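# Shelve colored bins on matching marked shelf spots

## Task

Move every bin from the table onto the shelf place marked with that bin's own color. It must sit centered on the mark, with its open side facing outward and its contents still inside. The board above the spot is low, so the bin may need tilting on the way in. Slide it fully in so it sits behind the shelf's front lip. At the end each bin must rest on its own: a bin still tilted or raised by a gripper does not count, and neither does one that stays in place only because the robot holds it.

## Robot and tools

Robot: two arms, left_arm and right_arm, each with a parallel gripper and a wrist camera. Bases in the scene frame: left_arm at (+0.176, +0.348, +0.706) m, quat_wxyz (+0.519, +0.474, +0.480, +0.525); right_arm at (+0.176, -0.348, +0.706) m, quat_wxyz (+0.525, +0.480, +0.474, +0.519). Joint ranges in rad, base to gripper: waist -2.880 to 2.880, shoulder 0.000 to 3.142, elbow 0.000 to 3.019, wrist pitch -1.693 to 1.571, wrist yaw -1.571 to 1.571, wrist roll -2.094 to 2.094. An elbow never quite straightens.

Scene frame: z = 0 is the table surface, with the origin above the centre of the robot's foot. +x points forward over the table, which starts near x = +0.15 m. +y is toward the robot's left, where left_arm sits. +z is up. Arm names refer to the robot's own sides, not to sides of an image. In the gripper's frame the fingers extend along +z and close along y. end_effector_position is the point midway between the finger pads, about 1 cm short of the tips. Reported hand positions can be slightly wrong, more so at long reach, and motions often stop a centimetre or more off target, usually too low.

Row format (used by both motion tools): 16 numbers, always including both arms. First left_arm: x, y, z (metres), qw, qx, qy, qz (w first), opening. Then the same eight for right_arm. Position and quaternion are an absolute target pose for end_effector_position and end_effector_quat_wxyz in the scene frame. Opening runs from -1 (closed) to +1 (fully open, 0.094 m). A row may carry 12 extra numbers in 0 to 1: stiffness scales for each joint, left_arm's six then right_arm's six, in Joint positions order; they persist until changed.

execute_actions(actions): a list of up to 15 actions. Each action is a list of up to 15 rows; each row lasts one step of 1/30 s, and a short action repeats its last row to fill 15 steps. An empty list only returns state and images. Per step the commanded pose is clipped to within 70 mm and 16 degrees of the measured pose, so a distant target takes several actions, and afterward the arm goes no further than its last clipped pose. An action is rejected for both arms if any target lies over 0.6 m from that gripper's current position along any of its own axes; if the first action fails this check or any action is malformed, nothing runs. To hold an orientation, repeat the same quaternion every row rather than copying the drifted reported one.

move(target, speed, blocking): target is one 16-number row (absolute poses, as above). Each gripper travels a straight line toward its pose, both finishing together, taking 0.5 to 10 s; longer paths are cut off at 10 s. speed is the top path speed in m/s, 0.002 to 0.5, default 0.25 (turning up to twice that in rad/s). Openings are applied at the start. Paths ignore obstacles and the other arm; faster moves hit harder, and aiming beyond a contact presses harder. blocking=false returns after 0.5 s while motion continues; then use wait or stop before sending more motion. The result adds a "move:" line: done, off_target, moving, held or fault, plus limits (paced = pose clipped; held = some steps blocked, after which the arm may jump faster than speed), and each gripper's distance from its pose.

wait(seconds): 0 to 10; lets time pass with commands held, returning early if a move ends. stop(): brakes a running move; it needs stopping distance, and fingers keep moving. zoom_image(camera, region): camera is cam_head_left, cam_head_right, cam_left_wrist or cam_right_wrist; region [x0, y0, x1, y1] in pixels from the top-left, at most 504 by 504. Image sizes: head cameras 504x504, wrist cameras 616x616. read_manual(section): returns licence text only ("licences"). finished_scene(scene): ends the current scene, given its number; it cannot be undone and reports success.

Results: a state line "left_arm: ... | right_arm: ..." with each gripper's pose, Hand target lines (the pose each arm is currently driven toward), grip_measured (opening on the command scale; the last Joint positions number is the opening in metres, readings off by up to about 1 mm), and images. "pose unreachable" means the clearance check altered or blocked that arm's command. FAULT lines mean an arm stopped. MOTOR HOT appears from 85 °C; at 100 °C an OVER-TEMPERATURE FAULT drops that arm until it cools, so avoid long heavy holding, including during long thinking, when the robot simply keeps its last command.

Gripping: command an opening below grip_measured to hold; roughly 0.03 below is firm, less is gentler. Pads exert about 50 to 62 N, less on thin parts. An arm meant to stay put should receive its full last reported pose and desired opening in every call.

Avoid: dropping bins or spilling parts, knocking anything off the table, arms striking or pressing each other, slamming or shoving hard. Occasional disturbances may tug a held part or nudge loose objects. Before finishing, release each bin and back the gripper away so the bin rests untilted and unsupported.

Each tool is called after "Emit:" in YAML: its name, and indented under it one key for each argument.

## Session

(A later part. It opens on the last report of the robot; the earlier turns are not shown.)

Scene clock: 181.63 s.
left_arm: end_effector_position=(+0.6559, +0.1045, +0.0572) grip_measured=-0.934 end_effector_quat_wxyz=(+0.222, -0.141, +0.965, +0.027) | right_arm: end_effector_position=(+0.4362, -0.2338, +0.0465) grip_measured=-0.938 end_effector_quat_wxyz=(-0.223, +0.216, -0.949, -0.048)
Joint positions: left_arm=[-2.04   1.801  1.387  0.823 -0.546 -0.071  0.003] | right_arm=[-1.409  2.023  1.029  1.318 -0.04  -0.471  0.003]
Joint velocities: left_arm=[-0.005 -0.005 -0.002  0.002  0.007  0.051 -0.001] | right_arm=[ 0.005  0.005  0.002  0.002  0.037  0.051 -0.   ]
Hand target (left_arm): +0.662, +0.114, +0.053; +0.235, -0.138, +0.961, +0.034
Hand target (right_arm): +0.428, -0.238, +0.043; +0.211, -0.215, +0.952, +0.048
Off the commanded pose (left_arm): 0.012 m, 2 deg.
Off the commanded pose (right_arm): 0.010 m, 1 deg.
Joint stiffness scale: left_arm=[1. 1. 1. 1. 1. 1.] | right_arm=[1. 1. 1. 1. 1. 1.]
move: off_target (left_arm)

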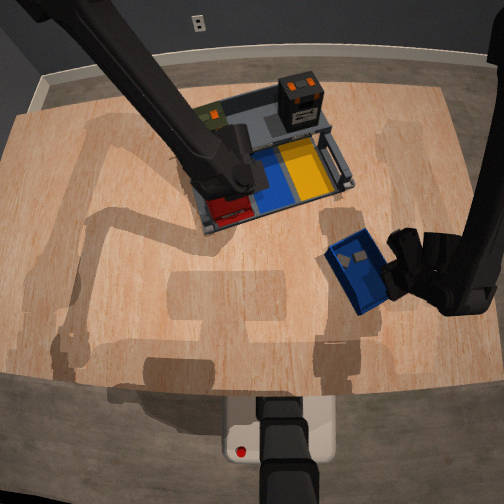

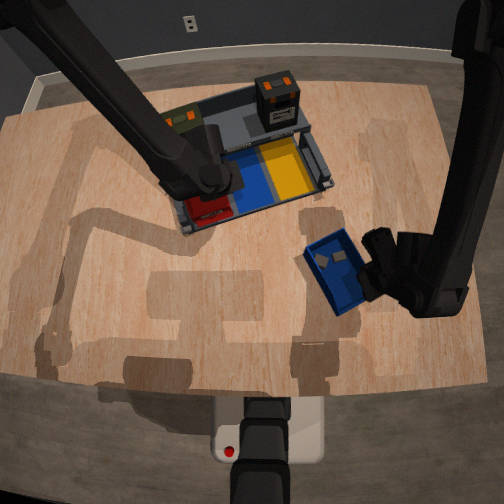

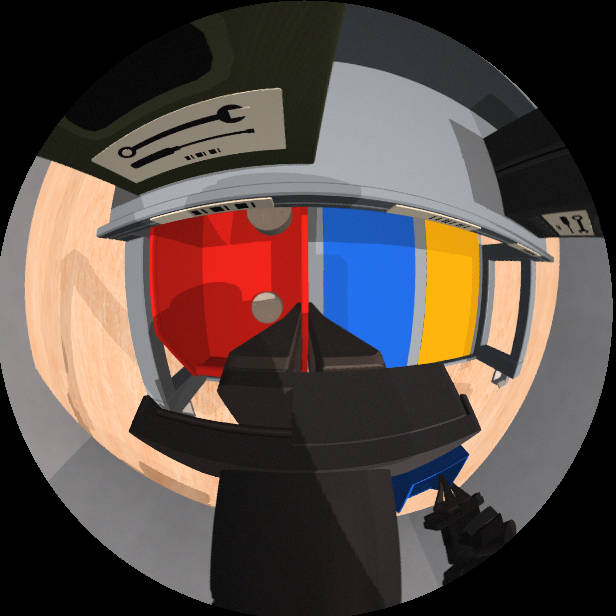

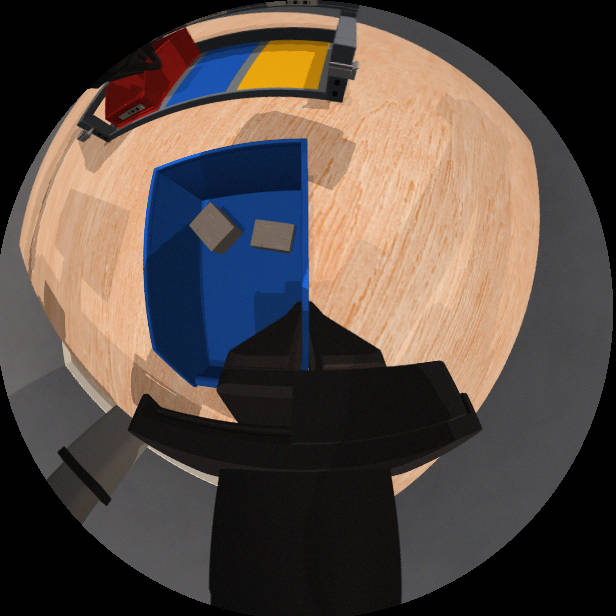

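Emit:
execute_actions:
  actions:
    - [[0.662,0.114,0.053,0.236,-0.138,0.9615,0.033,-0.1,0.428,-0.238,0.043,0.2111,-0.2155,0.9522,0.0478,-1]]

Emit:
move:
  target: [0.615,0.093,0.14,0.222,-0.141,0.965,0.03,-0.1, 0.436,-0.232,0.105,0.2111,-0.2155,0.9522,0.0478,-1]
  speed: 0.12

Scene clock: 186.30 s.
left_arm: end_effector_position=(+0.6603, +0.1044, +0.0577) grip_measured=-0.103 end_effector_quat_wxyz=(+0.227, -0.142, +0.963, +0.026) | right_arm: end_effector_position=(+0.4362, -0.2338, +0.0465) grip_measured=-0.938 end_effector_quat_wxyz=(-0.223, +0.216, -0.949, -0.048)
Joint positions: left_arm=[-2.04   1.801  1.393  0.829 -0.545 -0.068  0.042] | right_arm=[-1.409  2.023  1.029  1.318 -0.04  -0.471  0.003]
Joint velocities: left_arm=[-0.005 -0.005 -0.007 -0.002 -0.007  0.007  0.   ] | right_arm=[-0.005  0.005  0.002 -0.037 -0.022  0.022 -0.001]
Hand target (left_arm): +0.662, +0.114, +0.053; +0.236, -0.138, +0.961, +0.033
Hand target (right_arm): +0.428, -0.238, +0.043; +0.211, -0.215, +0.952, +0.048
Off the commanded pose (left_arm): 0.011 m, 1 deg.
Off the commanded pose (right_arm): 0.010 m, 1 deg.
Joint stiffness scale: left_arm=[1. 1. 1. 1. 1. 1.] | right_arm=[1. 1. 1. 1. 1. 1.]

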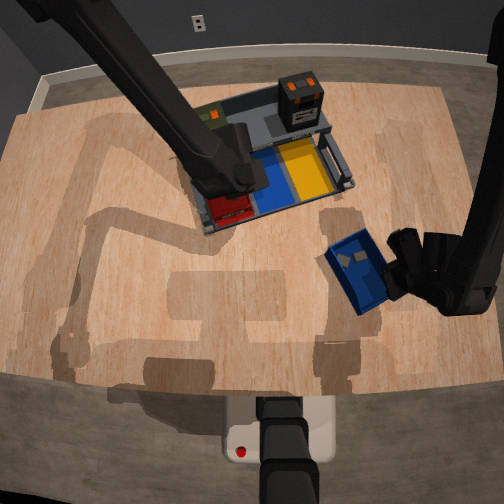

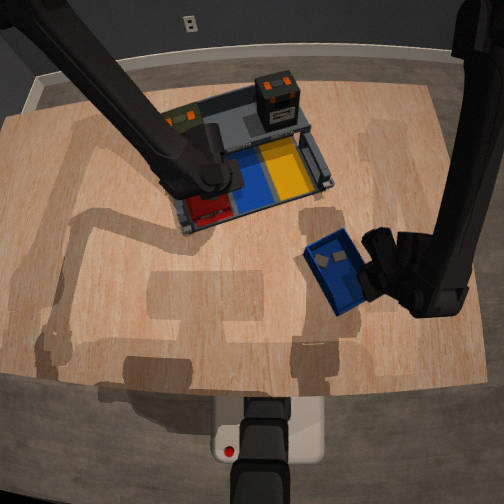

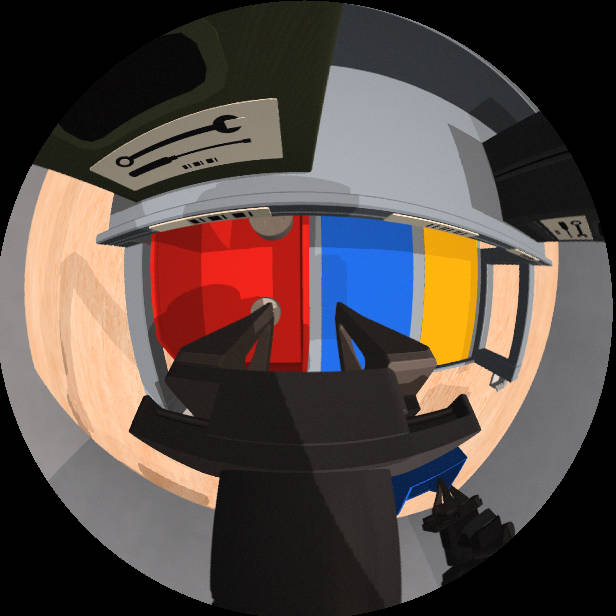

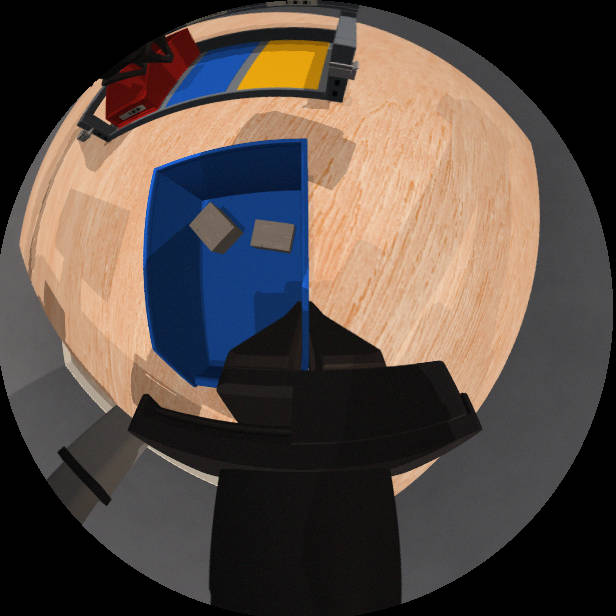

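Scene clock: 187.50 s.
left_arm: end_effector_position=(+0.6102, +0.0954, +0.1281) grip_measured=-0.103 end_effector_quat_wxyz=(+0.214, -0.139, +0.966, +0.035) | right_arm: end_effector_position=(+0.4396, -0.2402, +0.0866) grip_measured=-0.938 end_effector_quat_wxyz=(-0.206, +0.216, -0.954, -0.038)
Joint positions: left_arm=[-2.123  1.706  1.145  0.974 -0.638 -0.035  0.042] | right_arm=[-1.398  1.926  0.897  1.325 -0.002 -0.475  0.003]
Joint velocities: left_arm=[ 0.005 -0.005  0.002 -0.002  0.051 -0.051 -0.   ] | right_arm=[ 0.005  0.005  0.007 -0.017 -0.051 -0.037 -0.001]
Hand target (left_arm): +0.615, +0.091, +0.140; +0.222, -0.140, +0.965, +0.030
Hand target (right_arm): +0.437, -0.232, +0.104; +0.211, -0.215, +0.952, +0.048
Off the commanded pose (left_arm): 0.013 m, 1 deg.
Off the commanded pose (right_arm): 0.020 m, 1 deg.
Joint stiffness scale: left_arm=[1. 1. 1. 1. 1. 1.] | right_arm=[1. 1. 1. 1. 1. 1.]
move: off_target (left_arm, right_arm)

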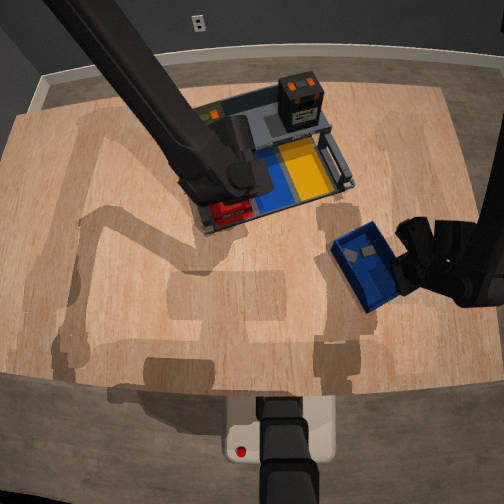

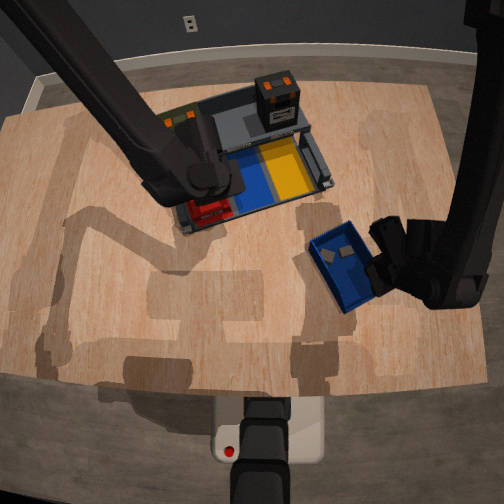

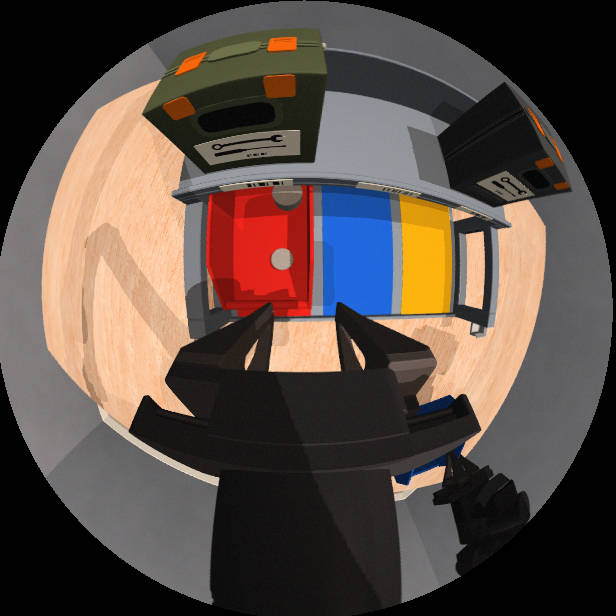

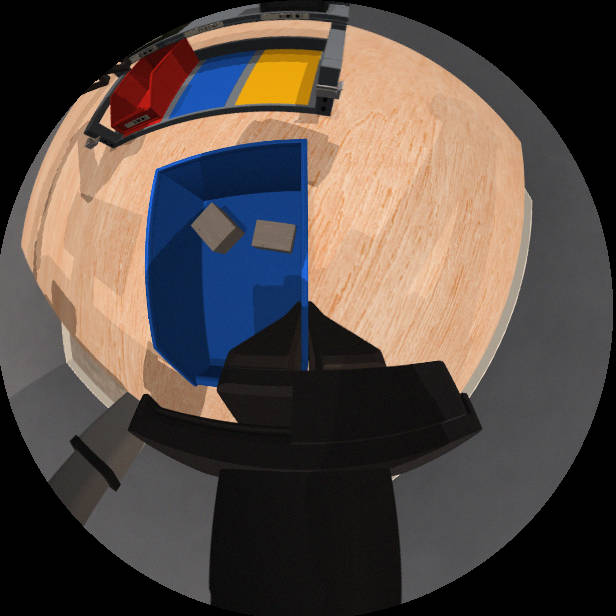

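Emit:
move:
  target: [0.46,0.27,0.12,0.2549,0.1677,0.9512,-0.0449,-0.1, 0.501,-0.059,0.10,0.22,-0.1384,0.965,0.0315,-1]
  speed: 0.2

Scene clock: 192.60 s.
left_arm: end_effector_position=(+0.4736, +0.2700, +0.1129) grip_measured=-0.103 end_effector_quat_wxyz=(+0.265, +0.156, +0.950, -0.044) | right_arm: end_effector_position=(+0.5050, -0.0703, +0.0942) grip_measured=-0.938 end_effector_quat_wxyz=(+0.223, -0.143, +0.964, +0.016)
Joint positions: left_arm=[-1.682  1.882  0.849  1.456  0.071  0.339  0.042] | right_arm=[-1.064  1.922  1.104  1.194  0.374 -0.465  0.003]
Joint velocities: left_arm=[ 0.005 -0.005 -0.007 -0.007  0.051 -0.037 -0.   ] | right_arm=[-0.005 -0.015 -0.032 -0.017 -0.037 -0.007 -0.001]
Hand target (left_arm): +0.459, +0.272, +0.121; +0.257, +0.165, +0.951, -0.043
Hand target (right_arm): +0.501, -0.058, +0.100; +0.220, -0.137, +0.965, +0.031
Off the commanded pose (left_arm): 0.015 m, 2 deg.
Off the commanded pose (right_arm): 0.013 m, 2 deg.
Joint stiffness scale: left_arm=[1. 1. 1. 1. 1. 1.] | right_arm=[1. 1. 1. 1. 1. 1.]
move: off_target (left_arm, right_arm)

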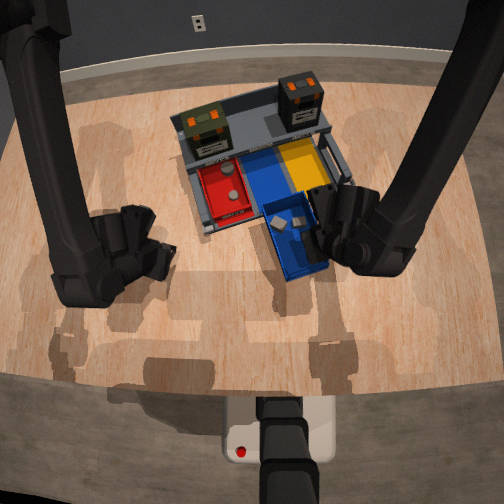

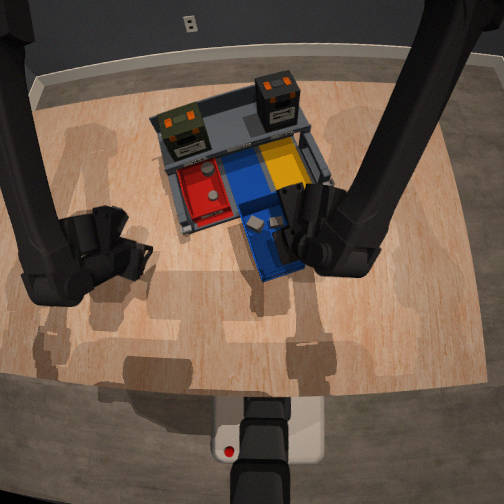

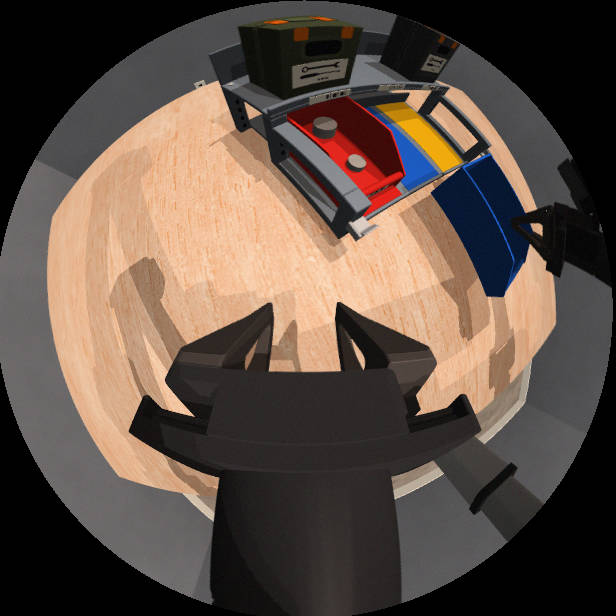

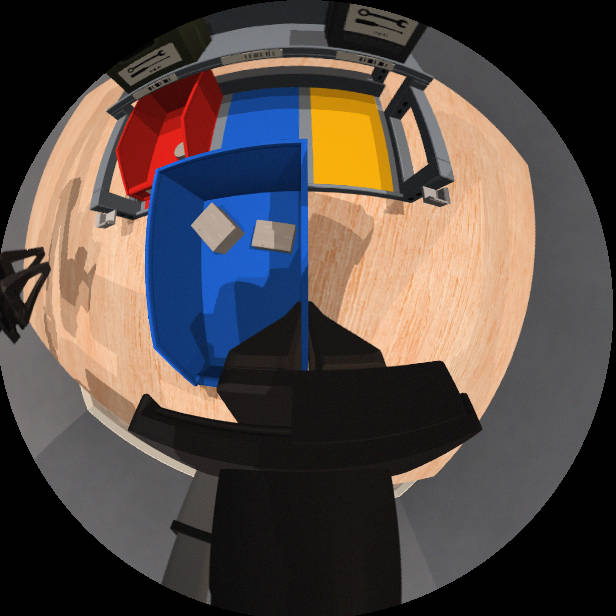

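Emit:
move:
  target: [0.46,0.27,0.12,0.2549,0.1677,0.9512,-0.0449,-0.1, 0.607,-0.020,0.092,0.16,-0.138,0.9767,0.036,-1]
  speed: 0.1

Scene clock: 197.53 s.
left_arm: end_effector_position=(+0.4736, +0.2698, +0.1129) grip_measured=-0.103 end_effector_quat_wxyz=(+0.265, +0.161, +0.950, -0.043) | right_arm: end_effector_position=(+0.5992, -0.0367, +0.0775) grip_measured=-0.938 end_effector_quat_wxyz=(+0.154, -0.147, +0.977, +0.018)
Joint positions: left_arm=[-1.682  1.882  0.849  1.456  0.072  0.348  0.042] | right_arm=[-1.023  1.788  1.307  0.715  0.45  -0.419  0.003]
Joint velocities: left_arm=[-0.015 -0.015  0.017  0.002 -0.095 -0.051  0.   ] | right_arm=[-0.005 -0.005 -0.012 -0.027 -0.007  0.081 -0.   ]
Hand target (left_arm): +0.460, +0.270, +0.120; +0.255, +0.168, +0.951, -0.045
Hand target (right_arm): +0.608, -0.020, +0.091; +0.159, -0.137, +0.977, +0.035
Off the commanded pose (left_arm): 0.015 m, 1 deg.
Off the commanded pose (right_arm): 0.024 m, 2 deg.
Joint stiffness scale: left_arm=[1. 1. 1. 1. 1. 1.] | right_arm=[1. 1. 1. 1. 1. 1.]
move: off_target (left_arm, right_arm)

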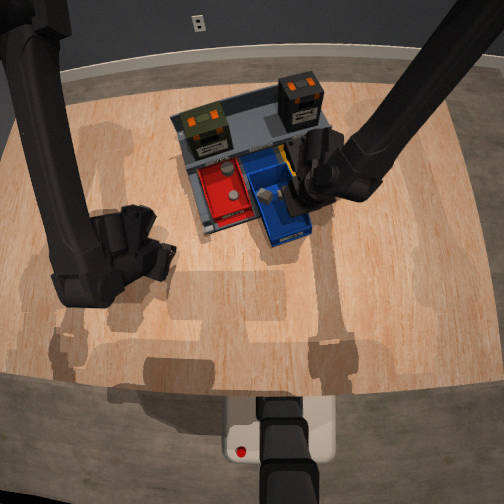

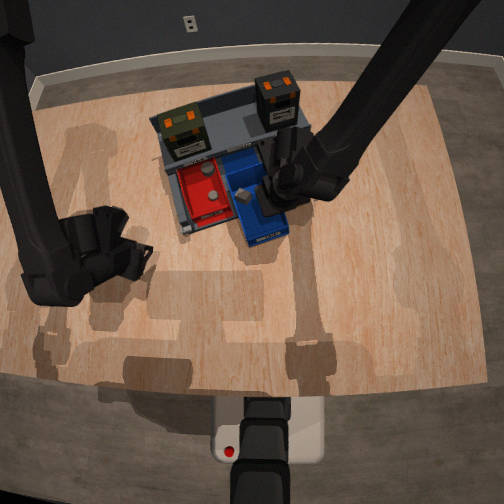

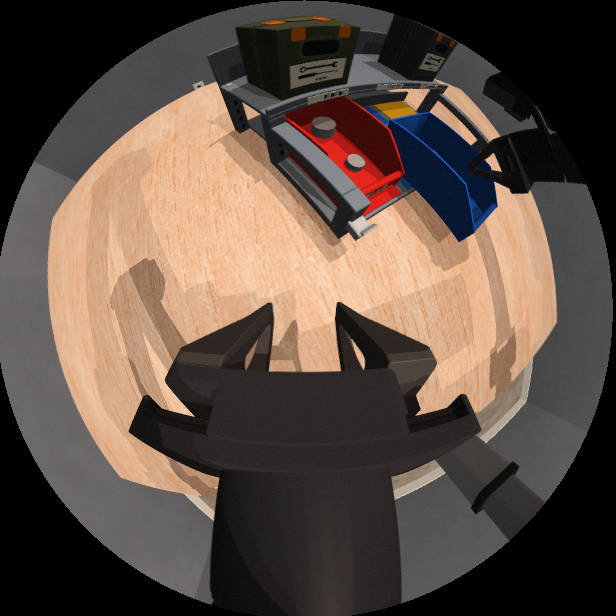

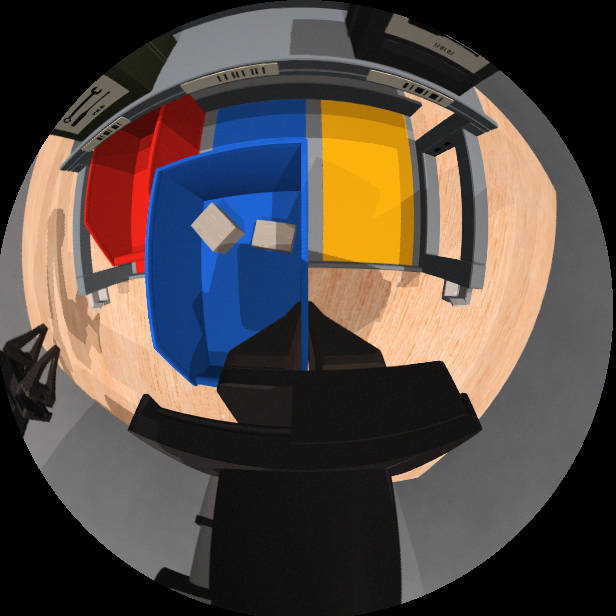

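Emit:
move:
  target: [0.46,0.27,0.12,0.2549,0.1677,0.9512,-0.0449,-0.1, 0.645,-0.006,0.082,0.18,-0.133,0.974,0.04,-1]
  speed: 0.05

Scene clock: 202.27 s.
left_arm: end_effector_position=(+0.4736, +0.2698, +0.1129) grip_measured=-0.103 end_effector_quat_wxyz=(+0.265, +0.161, +0.950, -0.043) | right_arm: end_effector_position=(+0.6434, -0.0291, +0.0710) grip_measured=-0.938 end_effector_quat_wxyz=(+0.177, -0.134, +0.975, +0.019)
Joint positions: left_arm=[-1.682  1.882  0.849  1.456  0.072  0.348  0.042] | right_arm=[-1.023  1.789  1.401  0.673  0.44  -0.418  0.003]
Joint velocities: left_arm=[-0.005 -0.015  0.007 -0.002  0.007  0.037  0.001] | right_arm=[-0.005 -0.005 -0.007 -0.002 -0.051 -0.007 -0.001]
Hand target (left_arm): +0.460, +0.270, +0.120; +0.255, +0.168, +0.951, -0.045
Hand target (right_arm): +0.645, -0.006, +0.082; +0.180, -0.133, +0.974, +0.040
Off the commanded pose (left_arm): 0.015 m, 1 deg.
Off the commanded pose (right_arm): 0.026 m, 2 deg.
Joint stiffness scale: left_arm=[1. 1. 1. 1. 1. 1.] | right_arm=[1. 1. 1. 1. 1. 1.]
move: off_target (left_arm, right_arm)

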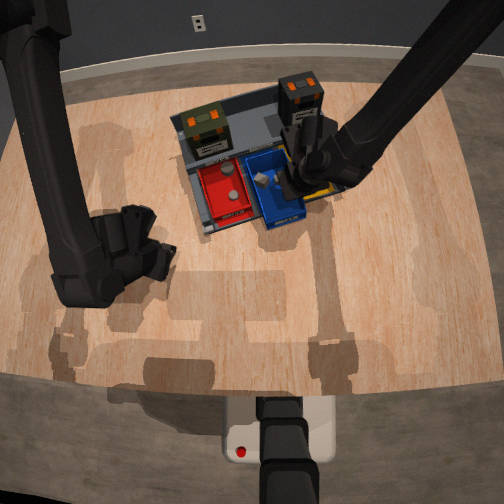

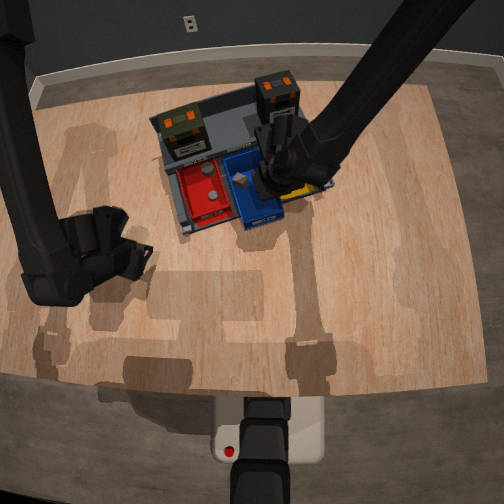

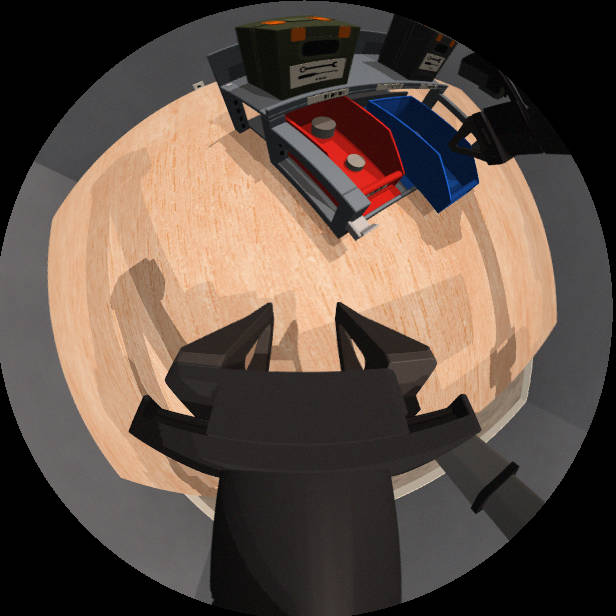

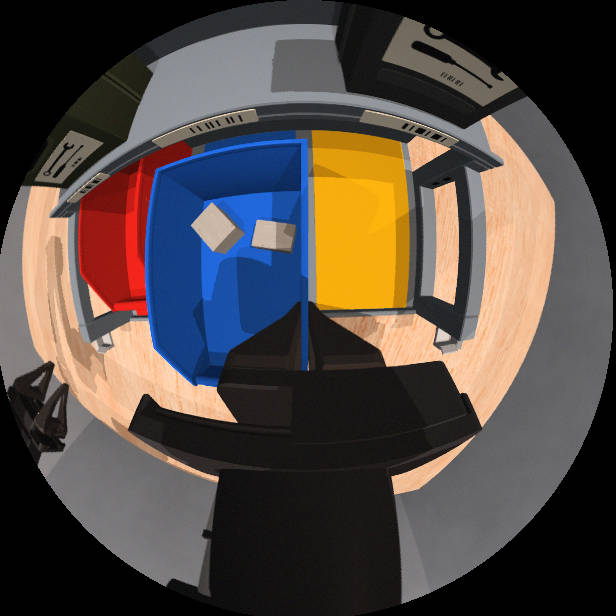

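Emit:
move:
  target: [0.46,0.27,0.12,0.2549,0.1677,0.9512,-0.0449,-0.1, 0.643,0.004,0.079,0.18,-0.142,0.9727,0.042,-1]
  speed: 0.05

Scene clock: 205.67 s.
left_arm: end_effector_position=(+0.4736, +0.2698, +0.1129) grip_measured=-0.103 end_effector_quat_wxyz=(+0.265, +0.161, +0.950, -0.043) | right_arm: end_effector_position=(+0.6413, -0.0177, +0.0693) grip_measured=-0.938 end_effector_quat_wxyz=(+0.177, -0.141, +0.974, +0.023)
Joint positions: left_arm=[-1.682  1.882  0.849  1.456  0.072  0.348  0.042] | right_arm=[-1.01   1.807  1.421  0.668  0.443 -0.432  0.003]
Joint velocities: left_arm=[-0.005 -0.005 -0.002  0.002 -0.051 -0.037 -0.001] | right_arm=[-0.015 -0.024 -0.012  0.007  0.037 -0.022 -0.   ]
Hand target (left_arm): +0.460, +0.270, +0.120; +0.255, +0.168, +0.951, -0.045
Hand target (right_arm): +0.643, +0.004, +0.079; +0.180, -0.142, +0.973, +0.042
Off the commanded pose (left_arm): 0.015 m, 1 deg.
Off the commanded pose (right_arm): 0.024 m, 2 deg.
Joint stiffness scale: left_arm=[1. 1. 1. 1. 1. 1.] | right_arm=[1. 1. 1. 1. 1. 1.]
move: off_target (left_arm, right_arm)

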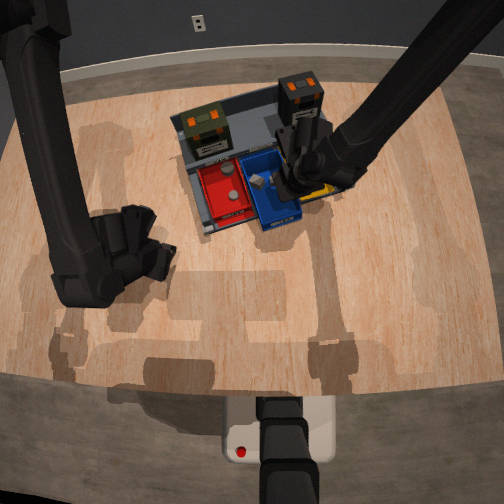

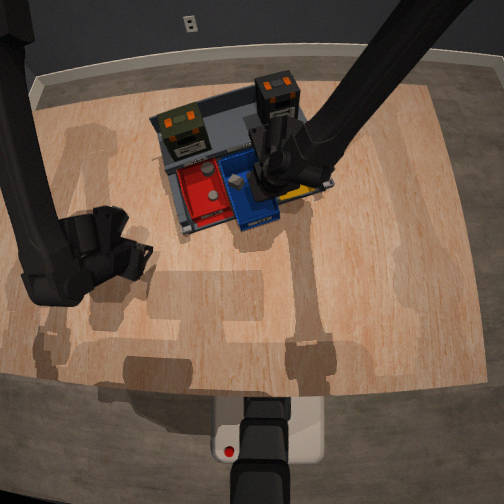

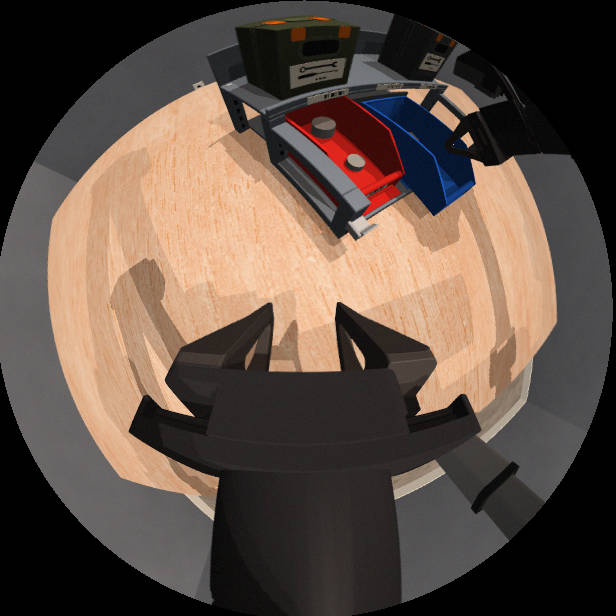

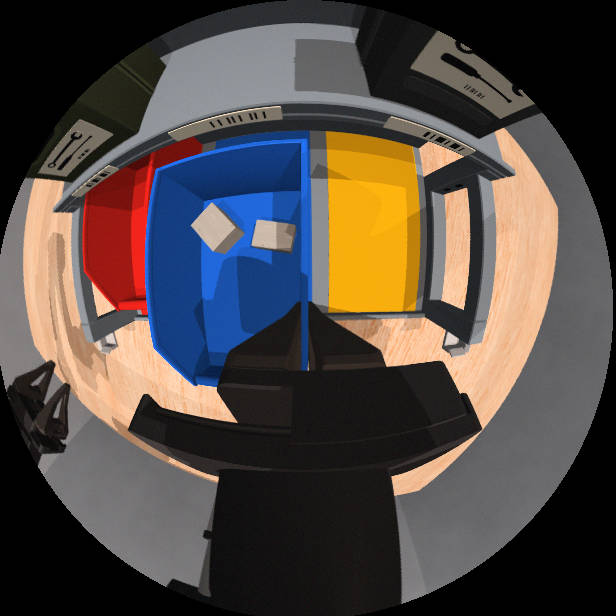

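Emit:
move:
  target: [0.46,0.27,0.12,0.2549,0.1677,0.9512,-0.0449,-0.1, 0.688,0.014,0.077,0.184,-0.141,0.972,0.043,-1]
  speed: 0.04

Scene clock: 211.07 s.
left_arm: end_effector_position=(+0.4736, +0.2698, +0.1129) grip_measured=-0.103 end_effector_quat_wxyz=(+0.265, +0.161, +0.950, -0.043) | right_arm: end_effector_position=(+0.6806, -0.0041, +0.0649) grip_measured=-0.938 end_effector_quat_wxyz=(+0.179, -0.141, +0.973, +0.027)
Joint positions: left_arm=[-1.682  1.882  0.849  1.456  0.072  0.348  0.042] | right_arm=[-1.     1.808  1.528  0.565  0.443 -0.434  0.003]
Joint velocities: left_arm=[-0.005 -0.005 -0.002 -0.017 -0.051 -0.022 -0.   ] | right_arm=[ 0.015  0.005  0.002  0.017  0.007  0.022 -0.001]
Hand target (left_arm): +0.460, +0.270, +0.120; +0.255, +0.168, +0.951, -0.045
Hand target (right_arm): +0.688, +0.014, +0.077; +0.184, -0.141, +0.972, +0.043
Off the commanded pose (left_arm): 0.015 m, 1 deg.
Off the commanded pose (right_arm): 0.023 m, 2 deg.
Joint stiffness scale: left_arm=[1. 1. 1. 1. 1. 1.] | right_arm=[1. 1. 1. 1. 1. 1.]
move: off_target (left_arm, right_arm)

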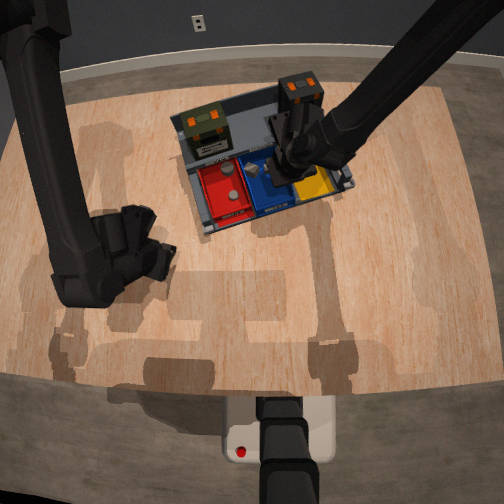

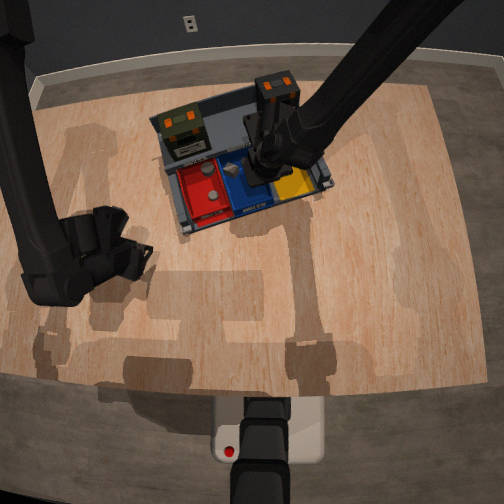

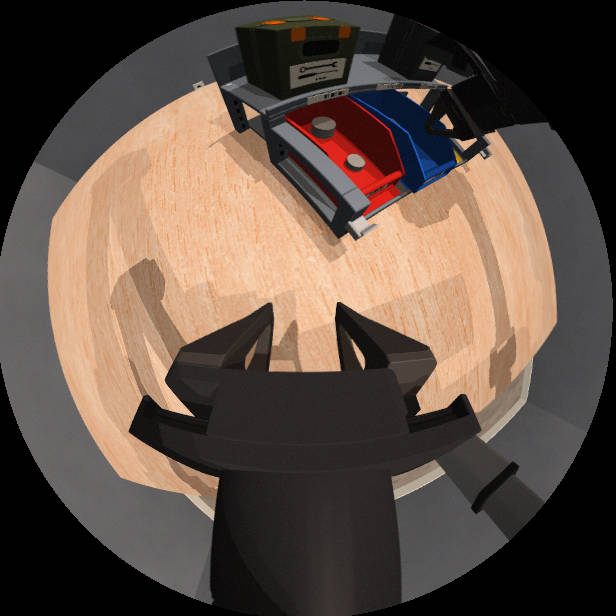

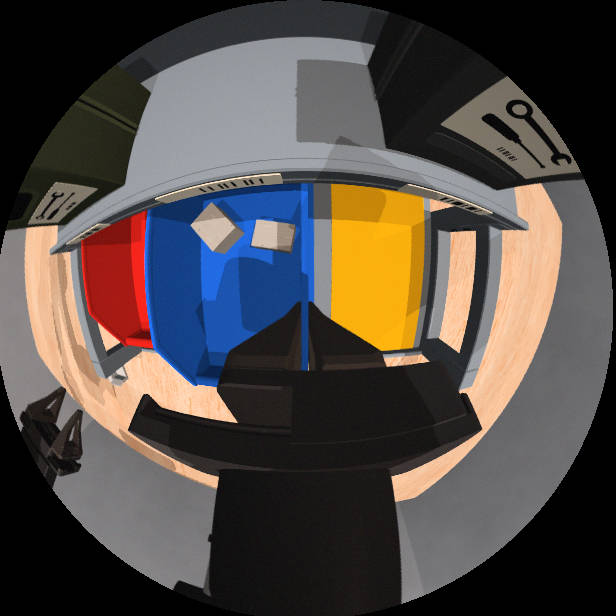

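Emit:
move:
  target: [0.46,0.27,0.12,0.2549,0.1677,0.9512,-0.0449,-0.1, 0.701,-0.007,0.066,0.188,-0.141,0.9715,0.03,-1]
  speed: 0.03

Scene clock: 215.70 s.
left_arm: end_effector_position=(+0.4736, +0.2698, +0.1129) grip_measured=-0.103 end_effector_quat_wxyz=(+0.265, +0.161, +0.950, -0.043) | right_arm: end_effector_position=(+0.6897, -0.0040, +0.0635) grip_measured=-0.938 end_effector_quat_wxyz=(+0.183, -0.141, +0.972, +0.030)
Joint positions: left_arm=[-1.682  1.882  0.849  1.456  0.072  0.348  0.042] | right_arm=[-1.004  1.808  1.547  0.554  0.432 -0.437  0.003]
Joint velocities: left_arm=[-0.015 -0.005 -0.027 -0.007 -0.051 -0.007 -0.001] | right_arm=[ 0.005 -0.005 -0.007  0.002 -0.022 -0.007 -0.001]
Hand target (left_arm): +0.460, +0.270, +0.120; +0.255, +0.168, +0.951, -0.045
Hand target (right_arm): +0.701, -0.007, +0.066; +0.188, -0.141, +0.972, +0.030
Off the commanded pose (left_arm): 0.015 m, 1 deg.
Off the commanded pose (right_arm): 0.012 m, 1 deg.
Joint stiffness scale: left_arm=[1. 1. 1. 1. 1. 1.] | right_arm=[1. 1. 1. 1. 1. 1.]
move: off_target (left_arm, right_arm)

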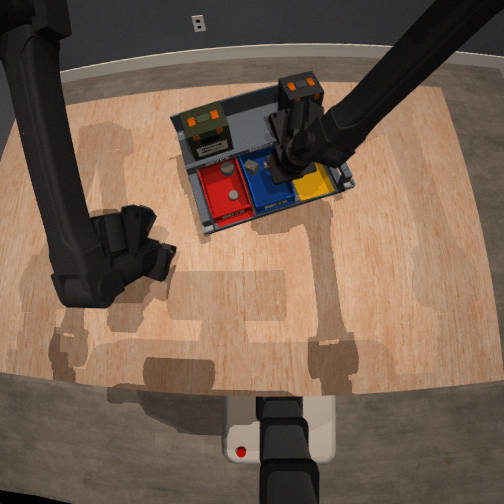

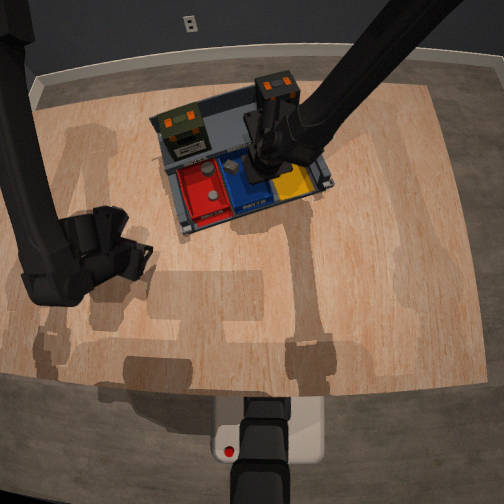

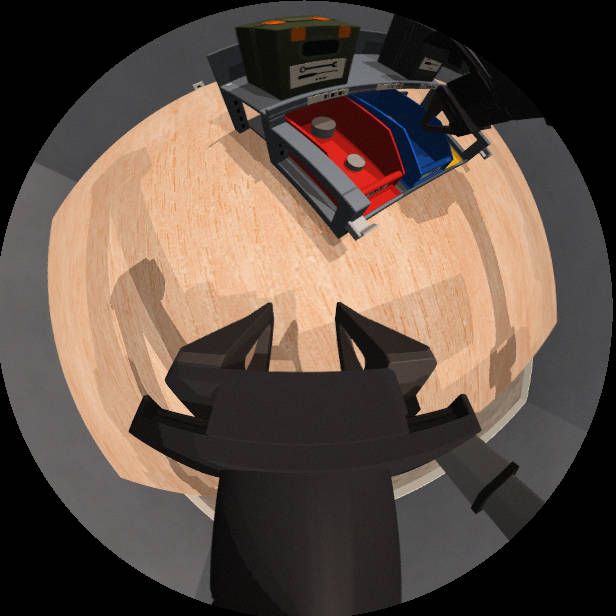

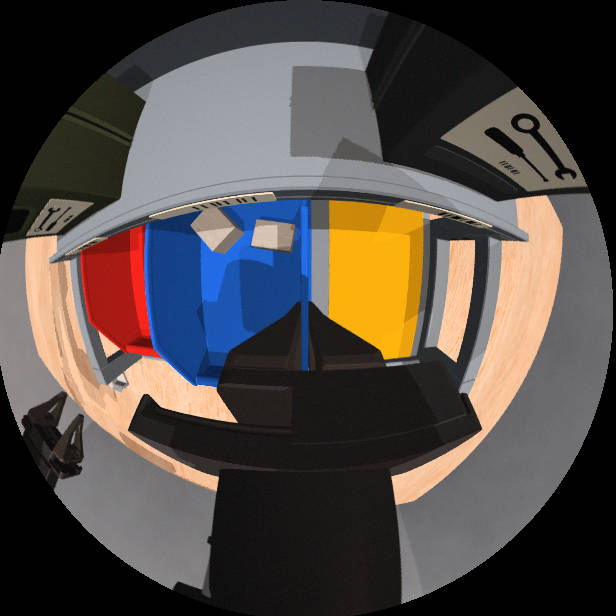

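Emit:
move:
  target: [0.46,0.27,0.12,0.2549,0.1677,0.9512,-0.0449,-0.1, 0.703,-0.007,0.054,0.238,-0.138,0.961,0.034,-1]
  speed: 0.04

Emit:
zoom_image:
  camera: "cam_head_left"
  region: [180, 130, 360, 250]

Scene clock: 221.07 s.
left_arm: end_effector_position=(+0.4736, +0.2698, +0.1129) grip_measured=-0.103 end_effector_quat_wxyz=(+0.265, +0.161, +0.950, -0.043) | right_arm: end_effector_position=(+0.6931, -0.0030, +0.0548) grip_measured=-0.938 end_effector_quat_wxyz=(+0.223, -0.144, +0.963, +0.039)
Joint positions: left_arm=[-1.682  1.882  0.849  1.456  0.072  0.348  0.042] | right_arm=[-1.021  1.846  1.561  0.651  0.371 -0.468  0.003]
Joint velocities: left_arm=[-0.024  0.005 -0.022 -0.022  0.037 -0.051 -0.001] | right_arm=[ 0.015 -0.005 -0.022 -0.007 -0.066 -0.007  0.   ]
Hand target (left_arm): +0.460, +0.270, +0.120; +0.255, +0.168, +0.951, -0.045
Hand target (right_arm): +0.703, -0.007, +0.055; +0.238, -0.139, +0.961, +0.035
Off the commanded pose (left_arm): 0.015 m, 1 deg.
Off the commanded pose (right_arm): 0.011 m, 2 deg.
Joint stiffness scale: left_arm=[1. 1. 1. 1. 1. 1.] | right_arm=[1. 1. 1. 1. 1. 1.]
move: off_target (left_arm, right_arm)

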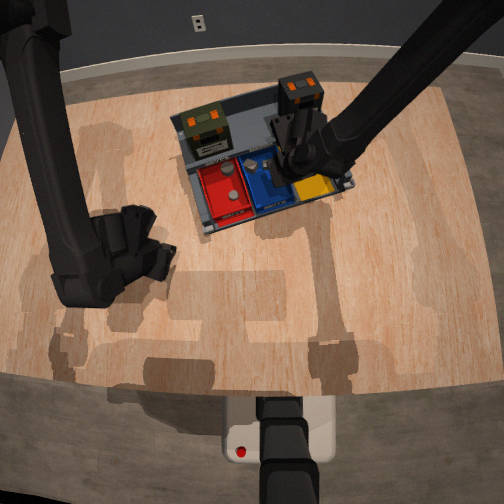

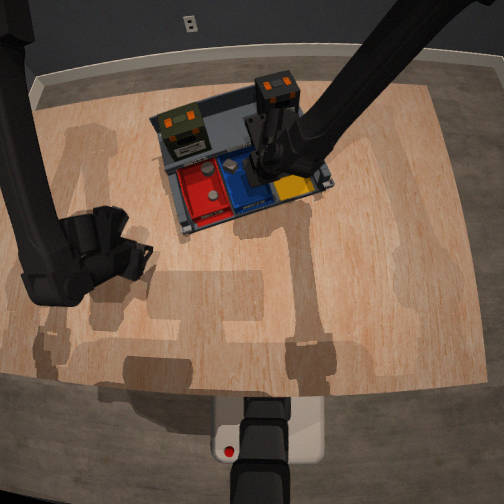

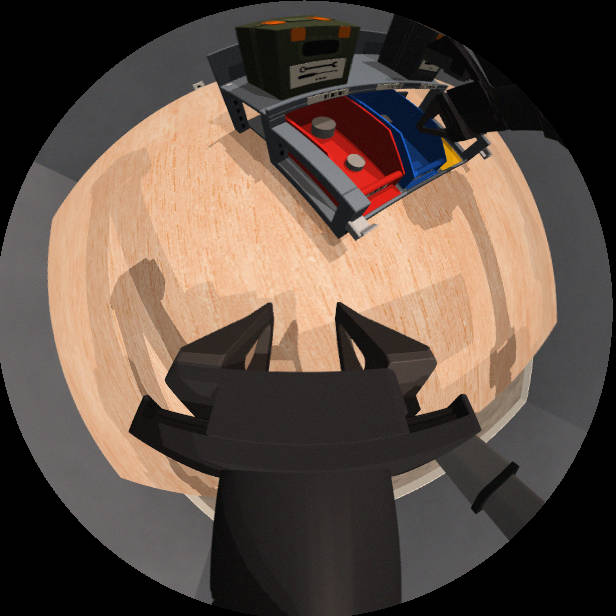

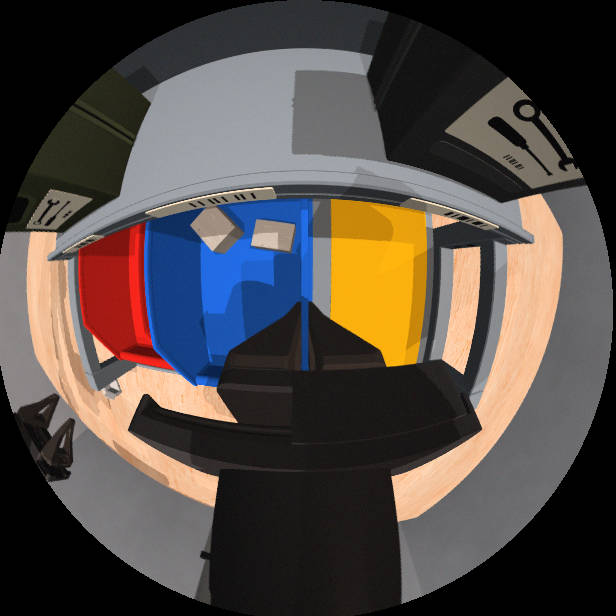

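Region (180, 130, 360, 250) of cam_head_left's 504x504 image, scaled by 2.800, with more detail than that image has.

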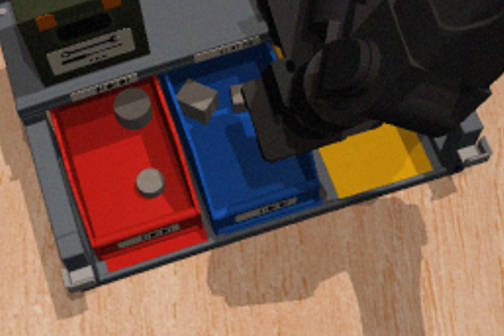

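Emit:
move:
  target: [0.46,0.27,0.12,0.2549,0.1677,0.9512,-0.0449,-0.1, 0.714,-0.011,0.057,0.236,-0.136,0.9618,0.03,-1]
  speed: 0.03

Emit:
zoom_image:
  camera: "cam_head_left"
  region: [180, 130, 360, 250]

Scene clock: 224.87 s.
left_arm: end_effector_position=(+0.4736, +0.2698, +0.1129) grip_measured=-0.103 end_effector_quat_wxyz=(+0.265, +0.161, +0.950, -0.043) | right_arm: end_effector_position=(+0.7004, -0.0045, +0.0546) grip_measured=-0.938 end_effector_quat_wxyz=(+0.227, -0.141, +0.963, +0.036)
Joint positions: left_arm=[-1.682  1.882  0.849  1.456  0.072  0.348  0.042] | right_arm=[-1.023  1.846  1.574  0.651  0.374 -0.468  0.003]
Joint velocities: left_arm=[-0.005  0.005 -0.007  0.007 -0.022 -0.037 -0.002] | right_arm=[ 0.005  0.005  0.007  0.007 -0.037  0.051 -0.001]
Hand target (left_arm): +0.460, +0.270, +0.120; +0.255, +0.168, +0.951, -0.045
Hand target (right_arm): +0.714, -0.011, +0.057; +0.236, -0.136, +0.962, +0.030
Off the commanded pose (left_arm): 0.015 m, 1 deg.
Off the commanded pose (right_arm): 0.015 m, 1 deg.
Joint stiffness scale: left_arm=[1. 1. 1. 1. 1. 1.] | right_arm=[1. 1. 1. 1. 1. 1.]
move: off_target (left_arm, right_arm)

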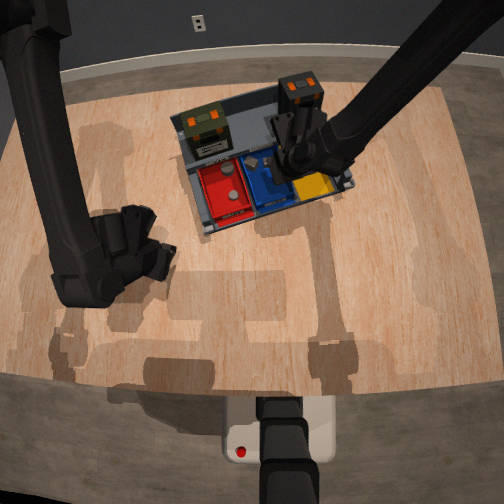

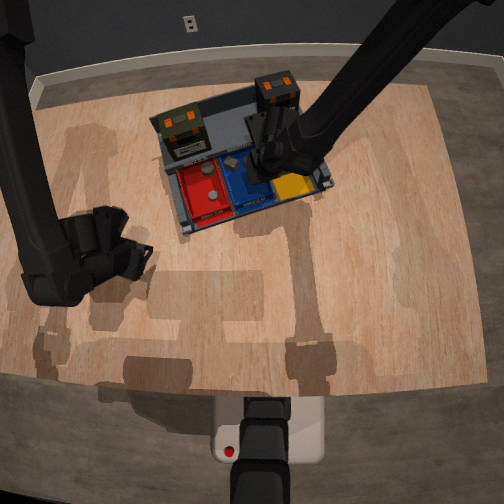

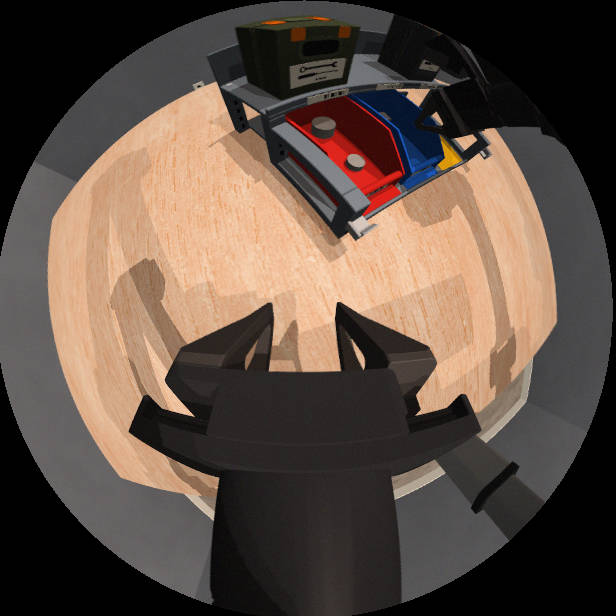

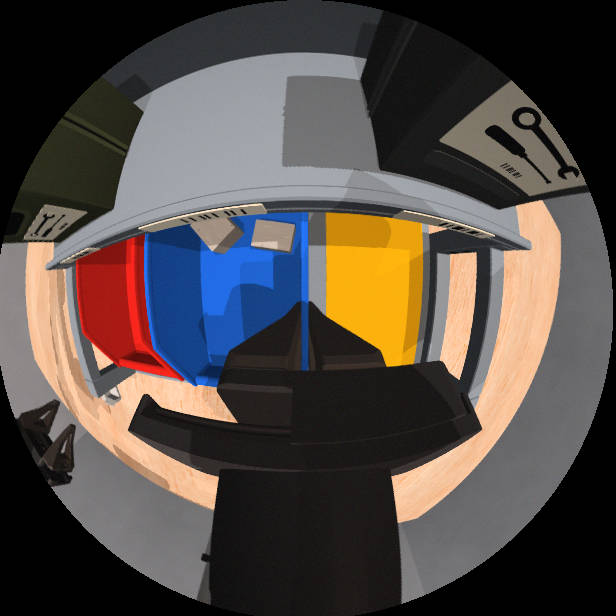

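Region (180, 130, 360, 250) of cam_head_left's 504x504 image, scaled by 2.800, with more detail than that image has.

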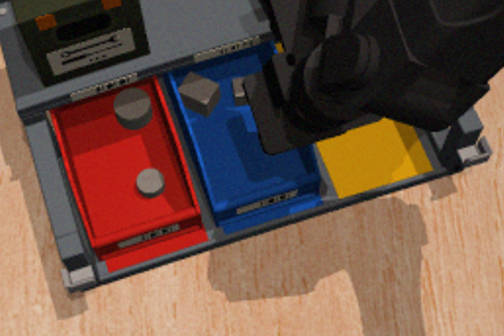

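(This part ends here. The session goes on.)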